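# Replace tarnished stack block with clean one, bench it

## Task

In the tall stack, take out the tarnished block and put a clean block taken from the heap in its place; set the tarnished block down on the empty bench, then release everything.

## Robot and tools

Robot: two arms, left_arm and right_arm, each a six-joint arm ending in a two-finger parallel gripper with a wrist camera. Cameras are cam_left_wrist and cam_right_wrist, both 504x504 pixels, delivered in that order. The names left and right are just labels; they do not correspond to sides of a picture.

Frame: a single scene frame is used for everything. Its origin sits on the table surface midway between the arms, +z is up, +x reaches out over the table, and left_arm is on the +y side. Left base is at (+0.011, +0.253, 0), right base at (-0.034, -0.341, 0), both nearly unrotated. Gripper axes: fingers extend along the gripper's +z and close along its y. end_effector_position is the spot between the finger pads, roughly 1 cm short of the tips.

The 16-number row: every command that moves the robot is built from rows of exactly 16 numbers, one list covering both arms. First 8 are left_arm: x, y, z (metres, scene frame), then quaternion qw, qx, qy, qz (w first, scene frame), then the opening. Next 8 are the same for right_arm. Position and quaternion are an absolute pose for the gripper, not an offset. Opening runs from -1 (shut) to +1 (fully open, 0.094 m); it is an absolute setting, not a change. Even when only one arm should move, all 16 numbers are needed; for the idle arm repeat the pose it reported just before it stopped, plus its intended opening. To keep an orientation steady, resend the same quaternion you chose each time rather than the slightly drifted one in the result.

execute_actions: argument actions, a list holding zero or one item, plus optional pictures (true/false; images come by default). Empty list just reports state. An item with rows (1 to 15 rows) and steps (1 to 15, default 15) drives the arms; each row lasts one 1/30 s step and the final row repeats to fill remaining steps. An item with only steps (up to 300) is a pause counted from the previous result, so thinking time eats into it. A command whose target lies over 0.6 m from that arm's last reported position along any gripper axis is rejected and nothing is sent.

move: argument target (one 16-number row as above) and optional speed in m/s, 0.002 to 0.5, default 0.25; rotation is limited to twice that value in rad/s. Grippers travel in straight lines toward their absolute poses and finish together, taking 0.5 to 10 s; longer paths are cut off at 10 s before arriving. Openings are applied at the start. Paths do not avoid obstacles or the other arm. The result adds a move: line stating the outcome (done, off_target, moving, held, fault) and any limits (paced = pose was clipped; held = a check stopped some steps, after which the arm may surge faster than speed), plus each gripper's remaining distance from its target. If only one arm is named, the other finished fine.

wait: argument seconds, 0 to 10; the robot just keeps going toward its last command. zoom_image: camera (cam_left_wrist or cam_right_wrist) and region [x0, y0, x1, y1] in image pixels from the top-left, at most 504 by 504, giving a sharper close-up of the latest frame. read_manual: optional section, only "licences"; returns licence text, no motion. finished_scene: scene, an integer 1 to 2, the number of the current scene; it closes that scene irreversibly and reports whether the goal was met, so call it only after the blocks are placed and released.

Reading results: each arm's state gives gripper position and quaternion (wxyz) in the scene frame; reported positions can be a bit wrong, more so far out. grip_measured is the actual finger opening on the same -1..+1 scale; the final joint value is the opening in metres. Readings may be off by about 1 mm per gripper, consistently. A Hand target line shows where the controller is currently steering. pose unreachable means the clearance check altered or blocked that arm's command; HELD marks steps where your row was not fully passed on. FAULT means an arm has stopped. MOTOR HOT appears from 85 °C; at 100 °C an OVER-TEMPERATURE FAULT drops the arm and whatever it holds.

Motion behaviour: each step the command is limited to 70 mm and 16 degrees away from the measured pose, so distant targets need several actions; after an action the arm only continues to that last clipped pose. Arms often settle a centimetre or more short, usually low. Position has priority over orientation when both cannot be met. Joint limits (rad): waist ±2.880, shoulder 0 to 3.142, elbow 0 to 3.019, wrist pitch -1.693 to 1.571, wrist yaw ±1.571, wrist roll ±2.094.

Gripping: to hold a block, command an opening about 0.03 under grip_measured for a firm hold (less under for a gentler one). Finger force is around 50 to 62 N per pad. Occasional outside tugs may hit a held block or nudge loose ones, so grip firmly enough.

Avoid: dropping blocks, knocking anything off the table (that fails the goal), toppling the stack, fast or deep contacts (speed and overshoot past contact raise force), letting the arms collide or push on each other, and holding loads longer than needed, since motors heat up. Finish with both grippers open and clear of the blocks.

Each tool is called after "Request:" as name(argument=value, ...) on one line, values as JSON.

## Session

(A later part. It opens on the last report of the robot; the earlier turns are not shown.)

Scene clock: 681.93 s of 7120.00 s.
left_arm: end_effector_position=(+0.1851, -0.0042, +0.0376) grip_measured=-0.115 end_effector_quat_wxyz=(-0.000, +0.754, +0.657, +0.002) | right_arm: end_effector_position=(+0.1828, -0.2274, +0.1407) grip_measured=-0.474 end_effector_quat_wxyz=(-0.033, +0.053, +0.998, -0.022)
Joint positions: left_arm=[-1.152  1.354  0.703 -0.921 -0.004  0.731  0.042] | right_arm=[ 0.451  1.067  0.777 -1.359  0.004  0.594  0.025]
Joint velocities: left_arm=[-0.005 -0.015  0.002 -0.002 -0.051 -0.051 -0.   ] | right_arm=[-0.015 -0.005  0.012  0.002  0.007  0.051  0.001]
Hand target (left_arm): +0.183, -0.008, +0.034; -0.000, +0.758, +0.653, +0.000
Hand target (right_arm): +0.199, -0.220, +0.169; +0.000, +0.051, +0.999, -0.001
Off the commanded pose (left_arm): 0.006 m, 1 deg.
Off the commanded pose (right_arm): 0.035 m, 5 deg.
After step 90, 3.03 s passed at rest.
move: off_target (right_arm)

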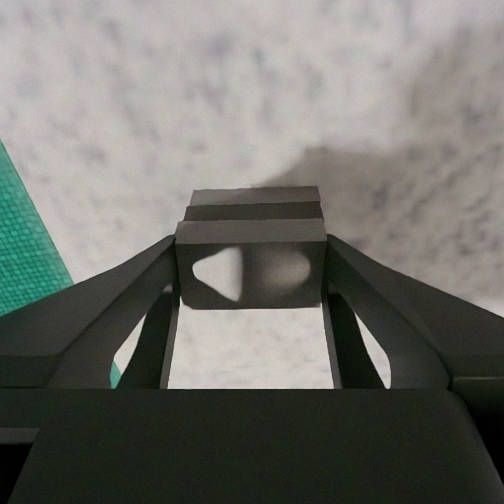

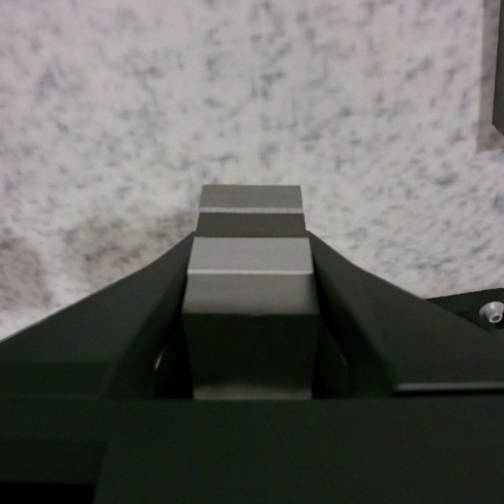

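Request:
execute_actions(actions=[{"rows": [[0.183, -0.0082, 0.034, 0, 0.7576, 0.6527, 0, 1, 0.2, -0.22, 0.17, 0, 0.05, 0.9987, 0, -0.53]], "steps": 12}], pictures=false)

Request:
execute_actions(actions=[{"rows": [[0.183, -0.0082, 0.10, 0, 0.7576, 0.6527, 0, 1, 0.2, -0.22, 0.17, 0, 0.05, 0.9987, 0, -0.53]], "steps": 12}])

Scene clock: 696.60 s of 7120.00 s.
left_arm: end_effector_position=(+0.1851, -0.0042, +0.0376) grip_measured=+1.000 end_effector_quat_wxyz=(-0.000, +0.754, +0.657, +0.002) | right_arm: end_effector_position=(+0.1828, -0.2274, +0.1407) grip_measured=-0.474 end_effector_quat_wxyz=(-0.033, +0.053, +0.998, -0.022)
Joint positions: left_arm=[-1.152  1.354  0.703 -0.921 -0.004  0.731  0.094] | right_arm=[ 0.451  1.067  0.777 -1.359  0.004  0.594  0.025]
Joint velocities: left_arm=[-0.005  0.015 -0.002 -0.007  0.007  0.037  0.   ] | right_arm=[-0.034 -0.015 -0.002 -0.012  0.037 -0.037  0.001]
Hand target (left_arm): +0.183, -0.008, +0.034; -0.000, +0.758, +0.653, +0.000
Hand target (right_arm): +0.199, -0.220, +0.169; +0.000, +0.051, +0.999, -0.001
Off the commanded pose (left_arm): 0.006 m, 1 deg.
Off the commanded pose (right_arm): 0.035 m, 5 deg.
Steps of this call (steps 1 to 90: nothing new was sent; then 11.27 s passed at rest; steps 91 to 102: all 12 steps of this action). Readings (end_effector_position):
91: left_arm (+0.1851, -0.0042, +0.0376) | right_arm (+0.1828, -0.2274, +0.1407)
92: left_arm (+0.1851, -0.0042, +0.0376) | right_arm (+0.1828, -0.2274, +0.1407)
94: left_arm (+0.1851, -0.0042, +0.0376) | right_arm (+0.1828, -0.2274, +0.1407)
98: left_arm (+0.1851, -0.0042, +0.0376) | right_arm (+0.1828, -0.2274, +0.1407)
102: the state above

Scene clock: 697.00 s of 7120.00 s.
left_arm: end_effector_position=(+0.1824, -0.0002, +0.0946) grip_measured=+1.000 end_effector_quat_wxyz=(+0.000, +0.754, +0.657, +0.002) | right_arm: end_effector_position=(+0.1828, -0.2274, +0.1407) grip_measured=-0.474 end_effector_quat_wxyz=(-0.033, +0.053, +0.998, -0.022)
Joint positions: left_arm=[-1.152  1.241  0.779 -1.108 -0.004  0.731  0.094] | right_arm=[ 0.451  1.067  0.777 -1.359  0.004  0.594  0.025]
Joint velocities: left_arm=[-0.024 -0.005  0.007 -0.071  0.051 -0.081  0.   ] | right_arm=[-0.005 -0.005 -0.012 -0.022 -0.007 -0.037  0.   ]
Hand target (left_arm): +0.183, -0.008, +0.100; +0.000, +0.758, +0.653, +0.000
Hand target (right_arm): +0.199, -0.220, +0.169; +0.000, +0.051, +0.999, -0.001
Off the commanded pose (left_arm): 0.010 m, 1 deg.
Off the commanded pose (right_arm): 0.035 m, 5 deg.
Steps of this call (steps 1 to 12: all 12 steps of this action). Readings (end_effector_position):
1: left_arm (+0.1830, -0.0012, +0.0412) | right_arm (+0.1828, -0.2274, +0.1407)
2: left_arm (+0.1792, +0.0044, +0.0477) | right_arm (+0.1828, -0.2274, +0.1407)
4: left_arm (+0.1764, +0.0085, +0.0646) | right_arm (+0.1828, -0.2274, +0.1407)
8: left_arm (+0.1809, +0.0019, +0.0910) | right_arm (+0.1828, -0.2274, +0.1407)
12: the state above

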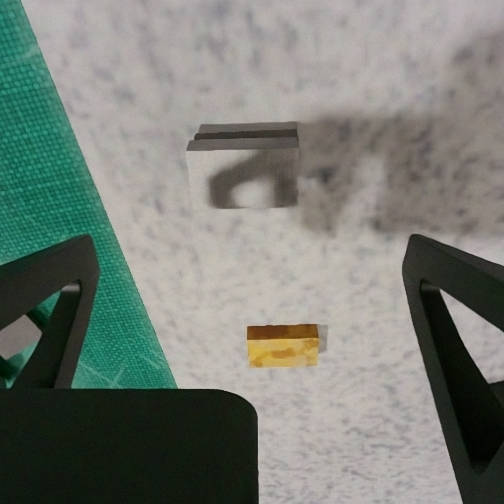

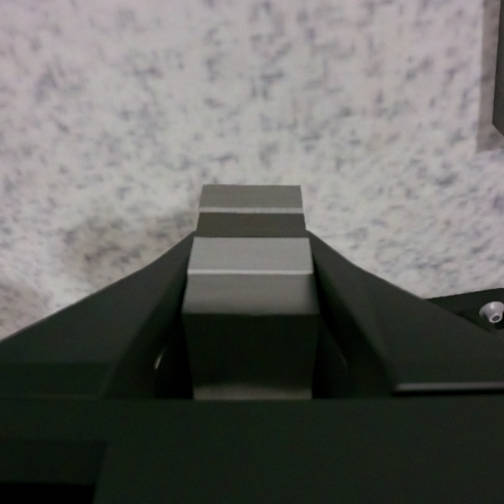

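Request:
move(target=[0.42, 0.13, 0.2, 0, 0, 1, 0, 1, 0.19, 0.002, 0.12, 0, 0.05, 0.9987, 0, -0.53], speed=0.2)

Scene clock: 709.37 s of 7120.00 s.
left_arm: end_effector_position=(+0.4072, +0.1316, +0.1897) grip_measured=+1.000 end_effector_quat_wxyz=(-0.008, +0.014, +1.000, -0.001) | right_arm: end_effector_position=(+0.1779, -0.0221, +0.1049) grip_measured=-0.474 end_effector_quat_wxyz=(-0.011, +0.046, +0.999, -0.022)
Joint positions: left_arm=[-0.468  1.452  1.243 -1.377  0.007 -0.264  0.094] | right_arm=[ 0.95   1.468  1.025 -1.177  0.003  1.079  0.025]
Joint velocities: left_arm=[ 0.005 -0.015 -0.002  0.002  0.022 -0.022  0.   ] | right_arm=[ 0.005 -0.005  0.002  0.002 -0.051 -0.022  0.   ]
Hand target (left_arm): +0.420, +0.131, +0.199; -0.002, +0.000, +1.000, -0.005
Hand target (right_arm): +0.190, -0.001, +0.122; +0.005, +0.051, +0.999, +0.002
Off the commanded pose (left_arm): 0.017 m, 2 deg.
Off the commanded pose (right_arm): 0.031 m, 3 deg.
After step 90, 4.63 s passed at rest.
move: off_target (left_arm, right_arm)

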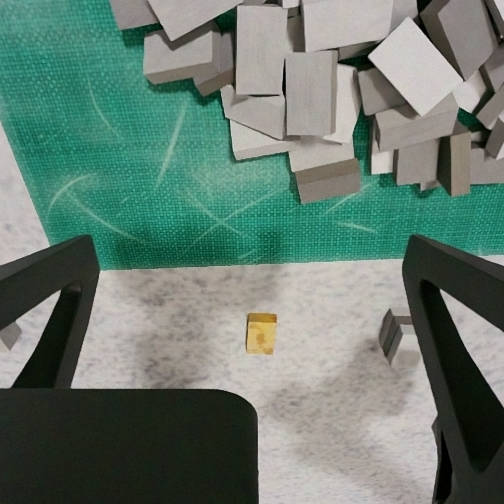

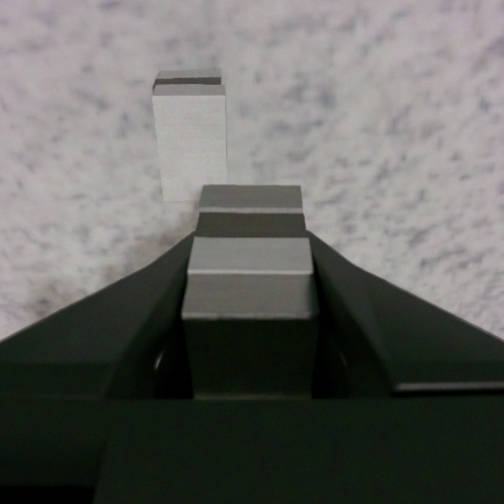

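Request:
move(target=[0.42, 0.13, 0.2, 0, 0, 1, 0, 1, 0.184, 0.003, 0.075, 0, 0.05, 0.9987, 0, -0.53], speed=0.05)

Scene clock: 720.73 s of 7120.00 s.
left_arm: end_effector_position=(+0.4073, +0.1319, +0.1897) grip_measured=+1.000 end_effector_quat_wxyz=(-0.008, +0.010, +1.000, -0.000) | right_arm: end_effector_position=(+0.1826, -0.0049, +0.0737) grip_measured=-0.474 end_effector_quat_wxyz=(-0.003, +0.047, +0.999, -0.007)
Joint positions: left_arm=[-0.468  1.452  1.243 -1.377  0.005 -0.273  0.094] | right_arm=[ 0.964  1.529  1.002 -1.058  0.003  1.094  0.025]
Joint velocities: left_arm=[ 0.005 -0.005  0.002 -0.002  0.022 -0.066  0.   ] | right_arm=[ 0.005 -0.015  0.002 -0.002 -0.037 -0.066  0.   ]
Hand target (left_arm): +0.420, +0.130, +0.200; +0.000, +0.000, +1.000, -0.000
Hand target (right_arm): +0.184, +0.003, +0.075; +0.000, +0.050, +0.999, -0.000
Off the commanded pose (left_arm): 0.016 m, 1 deg.
Off the commanded pose (right_arm): 0.008 m, 1 deg.
After step 90, 7.27 s passed at rest.
move: off_target (left_arm)

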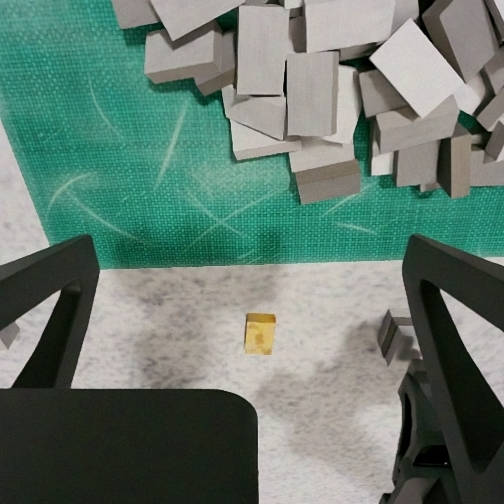

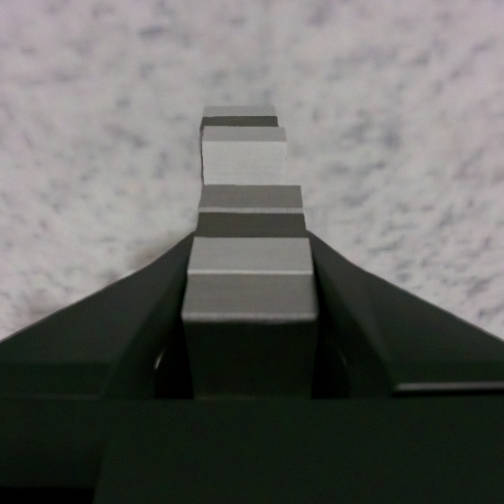

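Request:
move(target=[0.42, 0.13, 0.2, 0, 0, 1, 0, 1, 0.186, 0.006, 0.060, 0, 0.05, 0.9987, 0, -0.53], speed=0.04)

Scene clock: 733.53 s of 7120.00 s.
left_arm: end_effector_position=(+0.4073, +0.1319, +0.1897) grip_measured=+1.000 end_effector_quat_wxyz=(-0.008, +0.010, +1.000, -0.000) | right_arm: end_effector_position=(+0.1839, -0.0028, +0.0580) grip_measured=-0.474 end_effector_quat_wxyz=(-0.003, +0.047, +0.999, -0.008)
Joint positions: left_arm=[-0.468  1.452  1.243 -1.377  0.005 -0.273  0.094] | right_arm=[ 0.964  1.56   0.989 -1.018  0.003  1.094  0.025]
Joint velocities: left_arm=[ 0.015 -0.005 -0.017 -0.002 -0.007  0.037  0.   ] | right_arm=[-0.005 -0.005 -0.032 -0.012  0.007 -0.037  0.   ]
Hand target (left_arm): +0.420, +0.130, +0.200; +0.000, +0.000, +1.000, -0.000
Hand target (right_arm): +0.186, +0.006, +0.060; +0.000, +0.050, +0.999, +0.000
Off the commanded pose (left_arm): 0.016 m, 1 deg.
Off the commanded pose (right_arm): 0.009 m, 1 deg.
After step 90, 9.03 s passed at rest.
move: off_target (left_arm)

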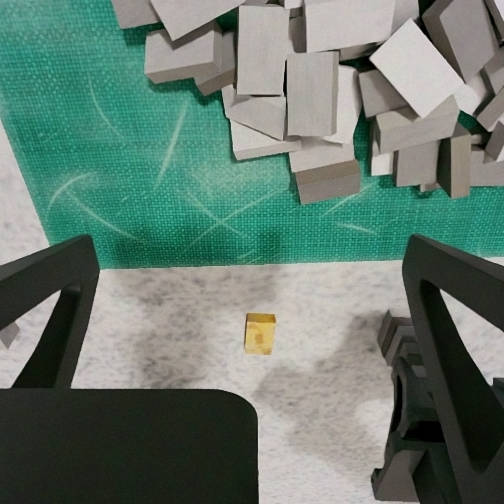

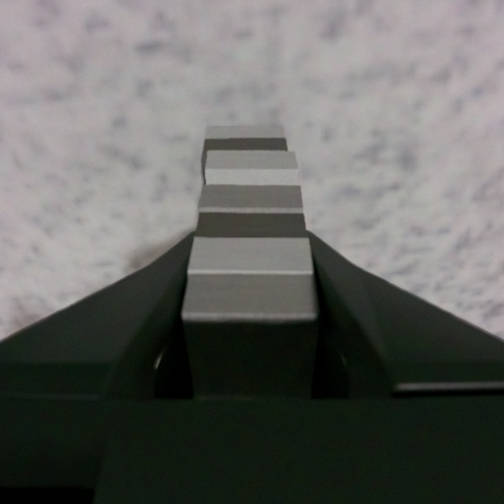

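Request:
move(target=[0.42, 0.13, 0.2, 0, 0, 1, 0, 1, 0.1865, 0.007, 0.052, 0, 0.05, 0.9987, 0, -0.53], speed=0.025)

Scene clock: 754.40 s of 7120.00 s.
left_arm: end_effector_position=(+0.4073, +0.1319, +0.1897) grip_measured=+1.000 end_effector_quat_wxyz=(-0.008, +0.010, +1.000, -0.000) | right_arm: end_effector_position=(+0.1833, -0.0037, +0.0511) grip_measured=-0.474 end_effector_quat_wxyz=(-0.003, +0.047, +0.999, -0.008)
Joint positions: left_arm=[-0.468  1.452  1.243 -1.377  0.005 -0.273  0.094] | right_arm=[ 0.964  1.568  0.978 -0.999  0.003  1.094  0.025]
Joint velocities: left_arm=[-0.005 -0.015  0.007  0.002 -0.022 -0.051  0.   ] | right_arm=[-0.005 -0.005 -0.007  0.007 -0.081 -0.051 -0.   ]
Hand target (left_arm): +0.420, +0.130, +0.200; +0.000, +0.000, +1.000, -0.000
Hand target (right_arm): +0.186, +0.007, +0.052; -0.000, +0.050, +0.999, -0.000
Off the commanded pose (left_arm): 0.016 m, 1 deg.
Off the commanded pose (right_arm): 0.011 m, 1 deg.
After step 90, 16.97 s passed at rest.
move: off_target (left_arm, right_arm)

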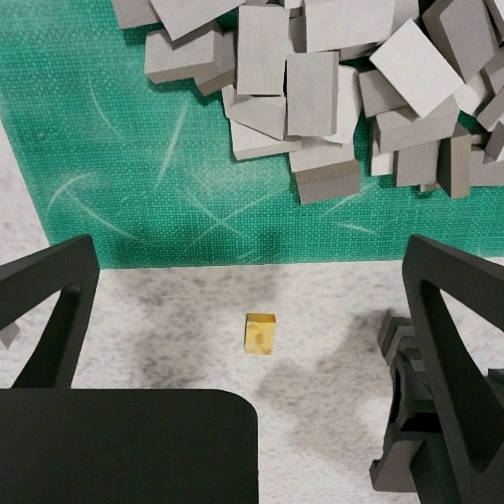

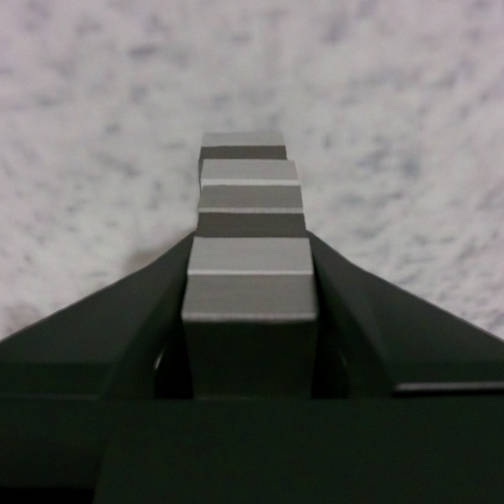

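Request:
execute_actions(actions=[{"rows": [[0.42, 0.13, 0.2, 0, 0, 1, 0, 1, 0.1865, 0.007, 0.050, 0, 0.05, 0.9987, 0, -0.3],[0.42, 0.13, 0.2, 0, 0, 1, 0, 1, 0.1865, 0.007, 0.050, 0, 0.05, 0.9987, 0, -0.3],[0.42, 0.13, 0.2, 0, 0, 1, 0, 1, 0.1865, 0.007, 0.050, 0, 0.05, 0.9987, 0, -0.3],[0.42, 0.13, 0.2, 0, 0, 1, 0, 1, 0.1865, 0.007, 0.050, 0, 0.05, 0.9987, 0, 1]], "steps": 15}])

Scene clock: 764.57 s of 7120.00 s.
left_arm: end_effector_position=(+0.4073, +0.1319, +0.1897) grip_measured=+1.000 end_effector_quat_wxyz=(-0.008, +0.010, +1.000, -0.000) | right_arm: end_effector_position=(+0.1844, -0.0020, +0.0510) grip_measured=+1.000 end_effector_quat_wxyz=(-0.001, +0.047, +0.999, -0.005)
Joint positions: left_arm=[-0.468  1.452  1.243 -1.377  0.005 -0.273  0.094] | right_arm=[ 0.964  1.568  0.978 -0.991  0.003  1.094  0.094]
Joint velocities: left_arm=[ 0.005  0.005  0.002  0.007  0.066 -0.022  0.   ] | right_arm=[-0.015  0.005 -0.002 -0.002  0.051 -0.022  0.   ]
Hand target (left_arm): +0.420, +0.130, +0.200; +0.000, +0.000, +1.000, -0.000
Hand target (right_arm): +0.186, +0.007, +0.050; +0.000, +0.050, +0.999, +0.000
Off the commanded pose (left_arm): 0.016 m, 1 deg.
Off the commanded pose (right_arm): 0.009 m, 1 deg.
Steps of this call (steps 1 to 90: nothing new was sent; then 6.67 s passed at rest; steps 91 to 105: all 15 steps of this action). Readings (end_effector_position):
91: left_arm (+0.4073, +0.1319, +0.1897) | right_arm (+0.1835, -0.0034, +0.0511)
92: left_arm (+0.4073, +0.1319, +0.1897) | right_arm (+0.1838, -0.0030, +0.0511)
94: left_arm (+0.4073, +0.1319, +0.1897) | right_arm (+0.1842, -0.0023, +0.0510)
98: left_arm (+0.4073, +0.1319, +0.1897) | right_arm (+0.1844, -0.0020, +0.0510)
105: the state above

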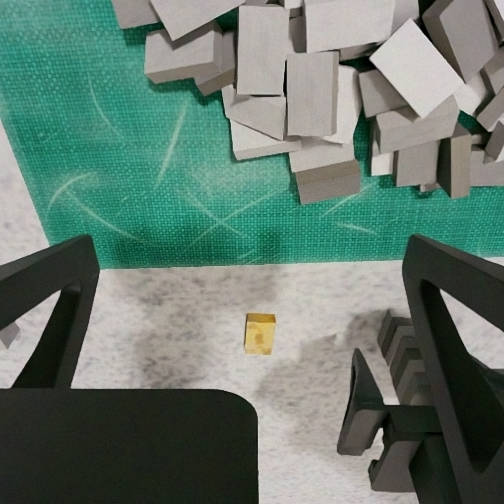

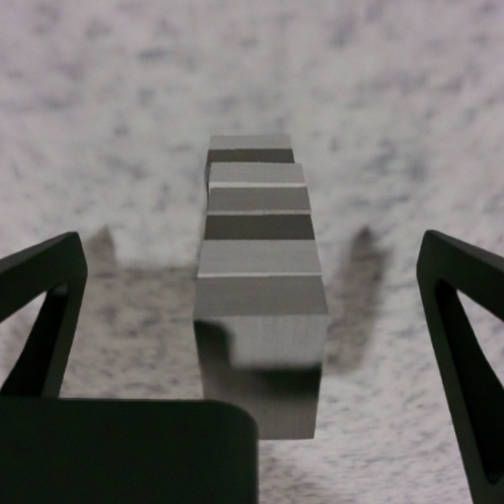

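Request:
move(target=[0.42, 0.13, 0.2, 0, 0, 1, 0, 1, 0.19, 0.007, 0.16, 0, 0.05, 0.9987, 0, 1], speed=0.15)

Scene clock: 769.47 s of 7120.00 s.
left_arm: end_effector_position=(+0.4073, +0.1319, +0.1897) grip_measured=+1.000 end_effector_quat_wxyz=(-0.008, +0.010, +1.000, -0.000) | right_arm: end_effector_position=(+0.1844, -0.0020, +0.1406) grip_measured=+1.000 end_effector_quat_wxyz=(-0.009, +0.047, +0.999, -0.019)
Joint positions: left_arm=[-0.468  1.452  1.243 -1.377  0.005 -0.273  0.094] | right_arm=[ 0.964  1.477  1.136 -1.271  0.003  1.094  0.094]
Joint velocities: left_arm=[ 0.005  0.005 -0.017 -0.007 -0.037 -0.051  0.   ] | right_arm=[-0.005 -0.005 -0.022  0.012 -0.007  0.022  0.   ]
Hand target (left_arm): +0.420, +0.130, +0.200; +0.000, +0.000, +1.000, -0.000
Hand target (right_arm): +0.190, +0.007, +0.159; +0.000, +0.050, +0.999, +0.000
Off the commanded pose (left_arm): 0.016 m, 1 deg.
Off the commanded pose (right_arm): 0.022 m, 2 deg.
After step 90, 0.80 s passed at rest.
move: off_target (left_arm, right_arm)

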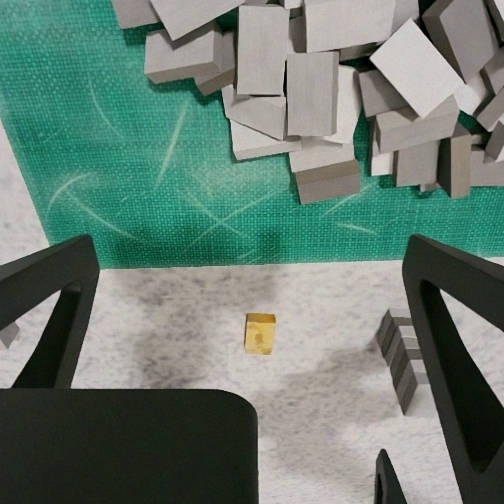

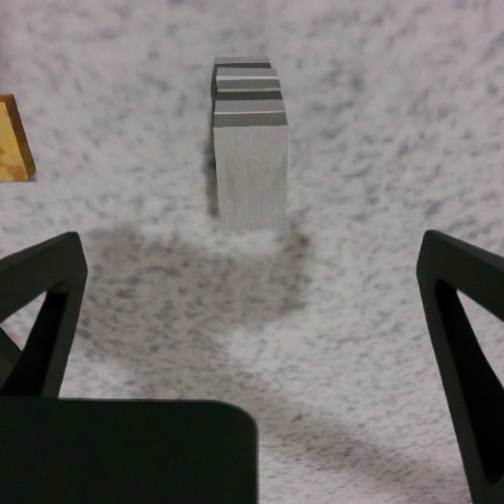

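The stack is rebuilt with seven clean blocks, and the tarnished block is on the bare bench.

Request:
finished_scene(scene=1)

The scene is finished: the task was done.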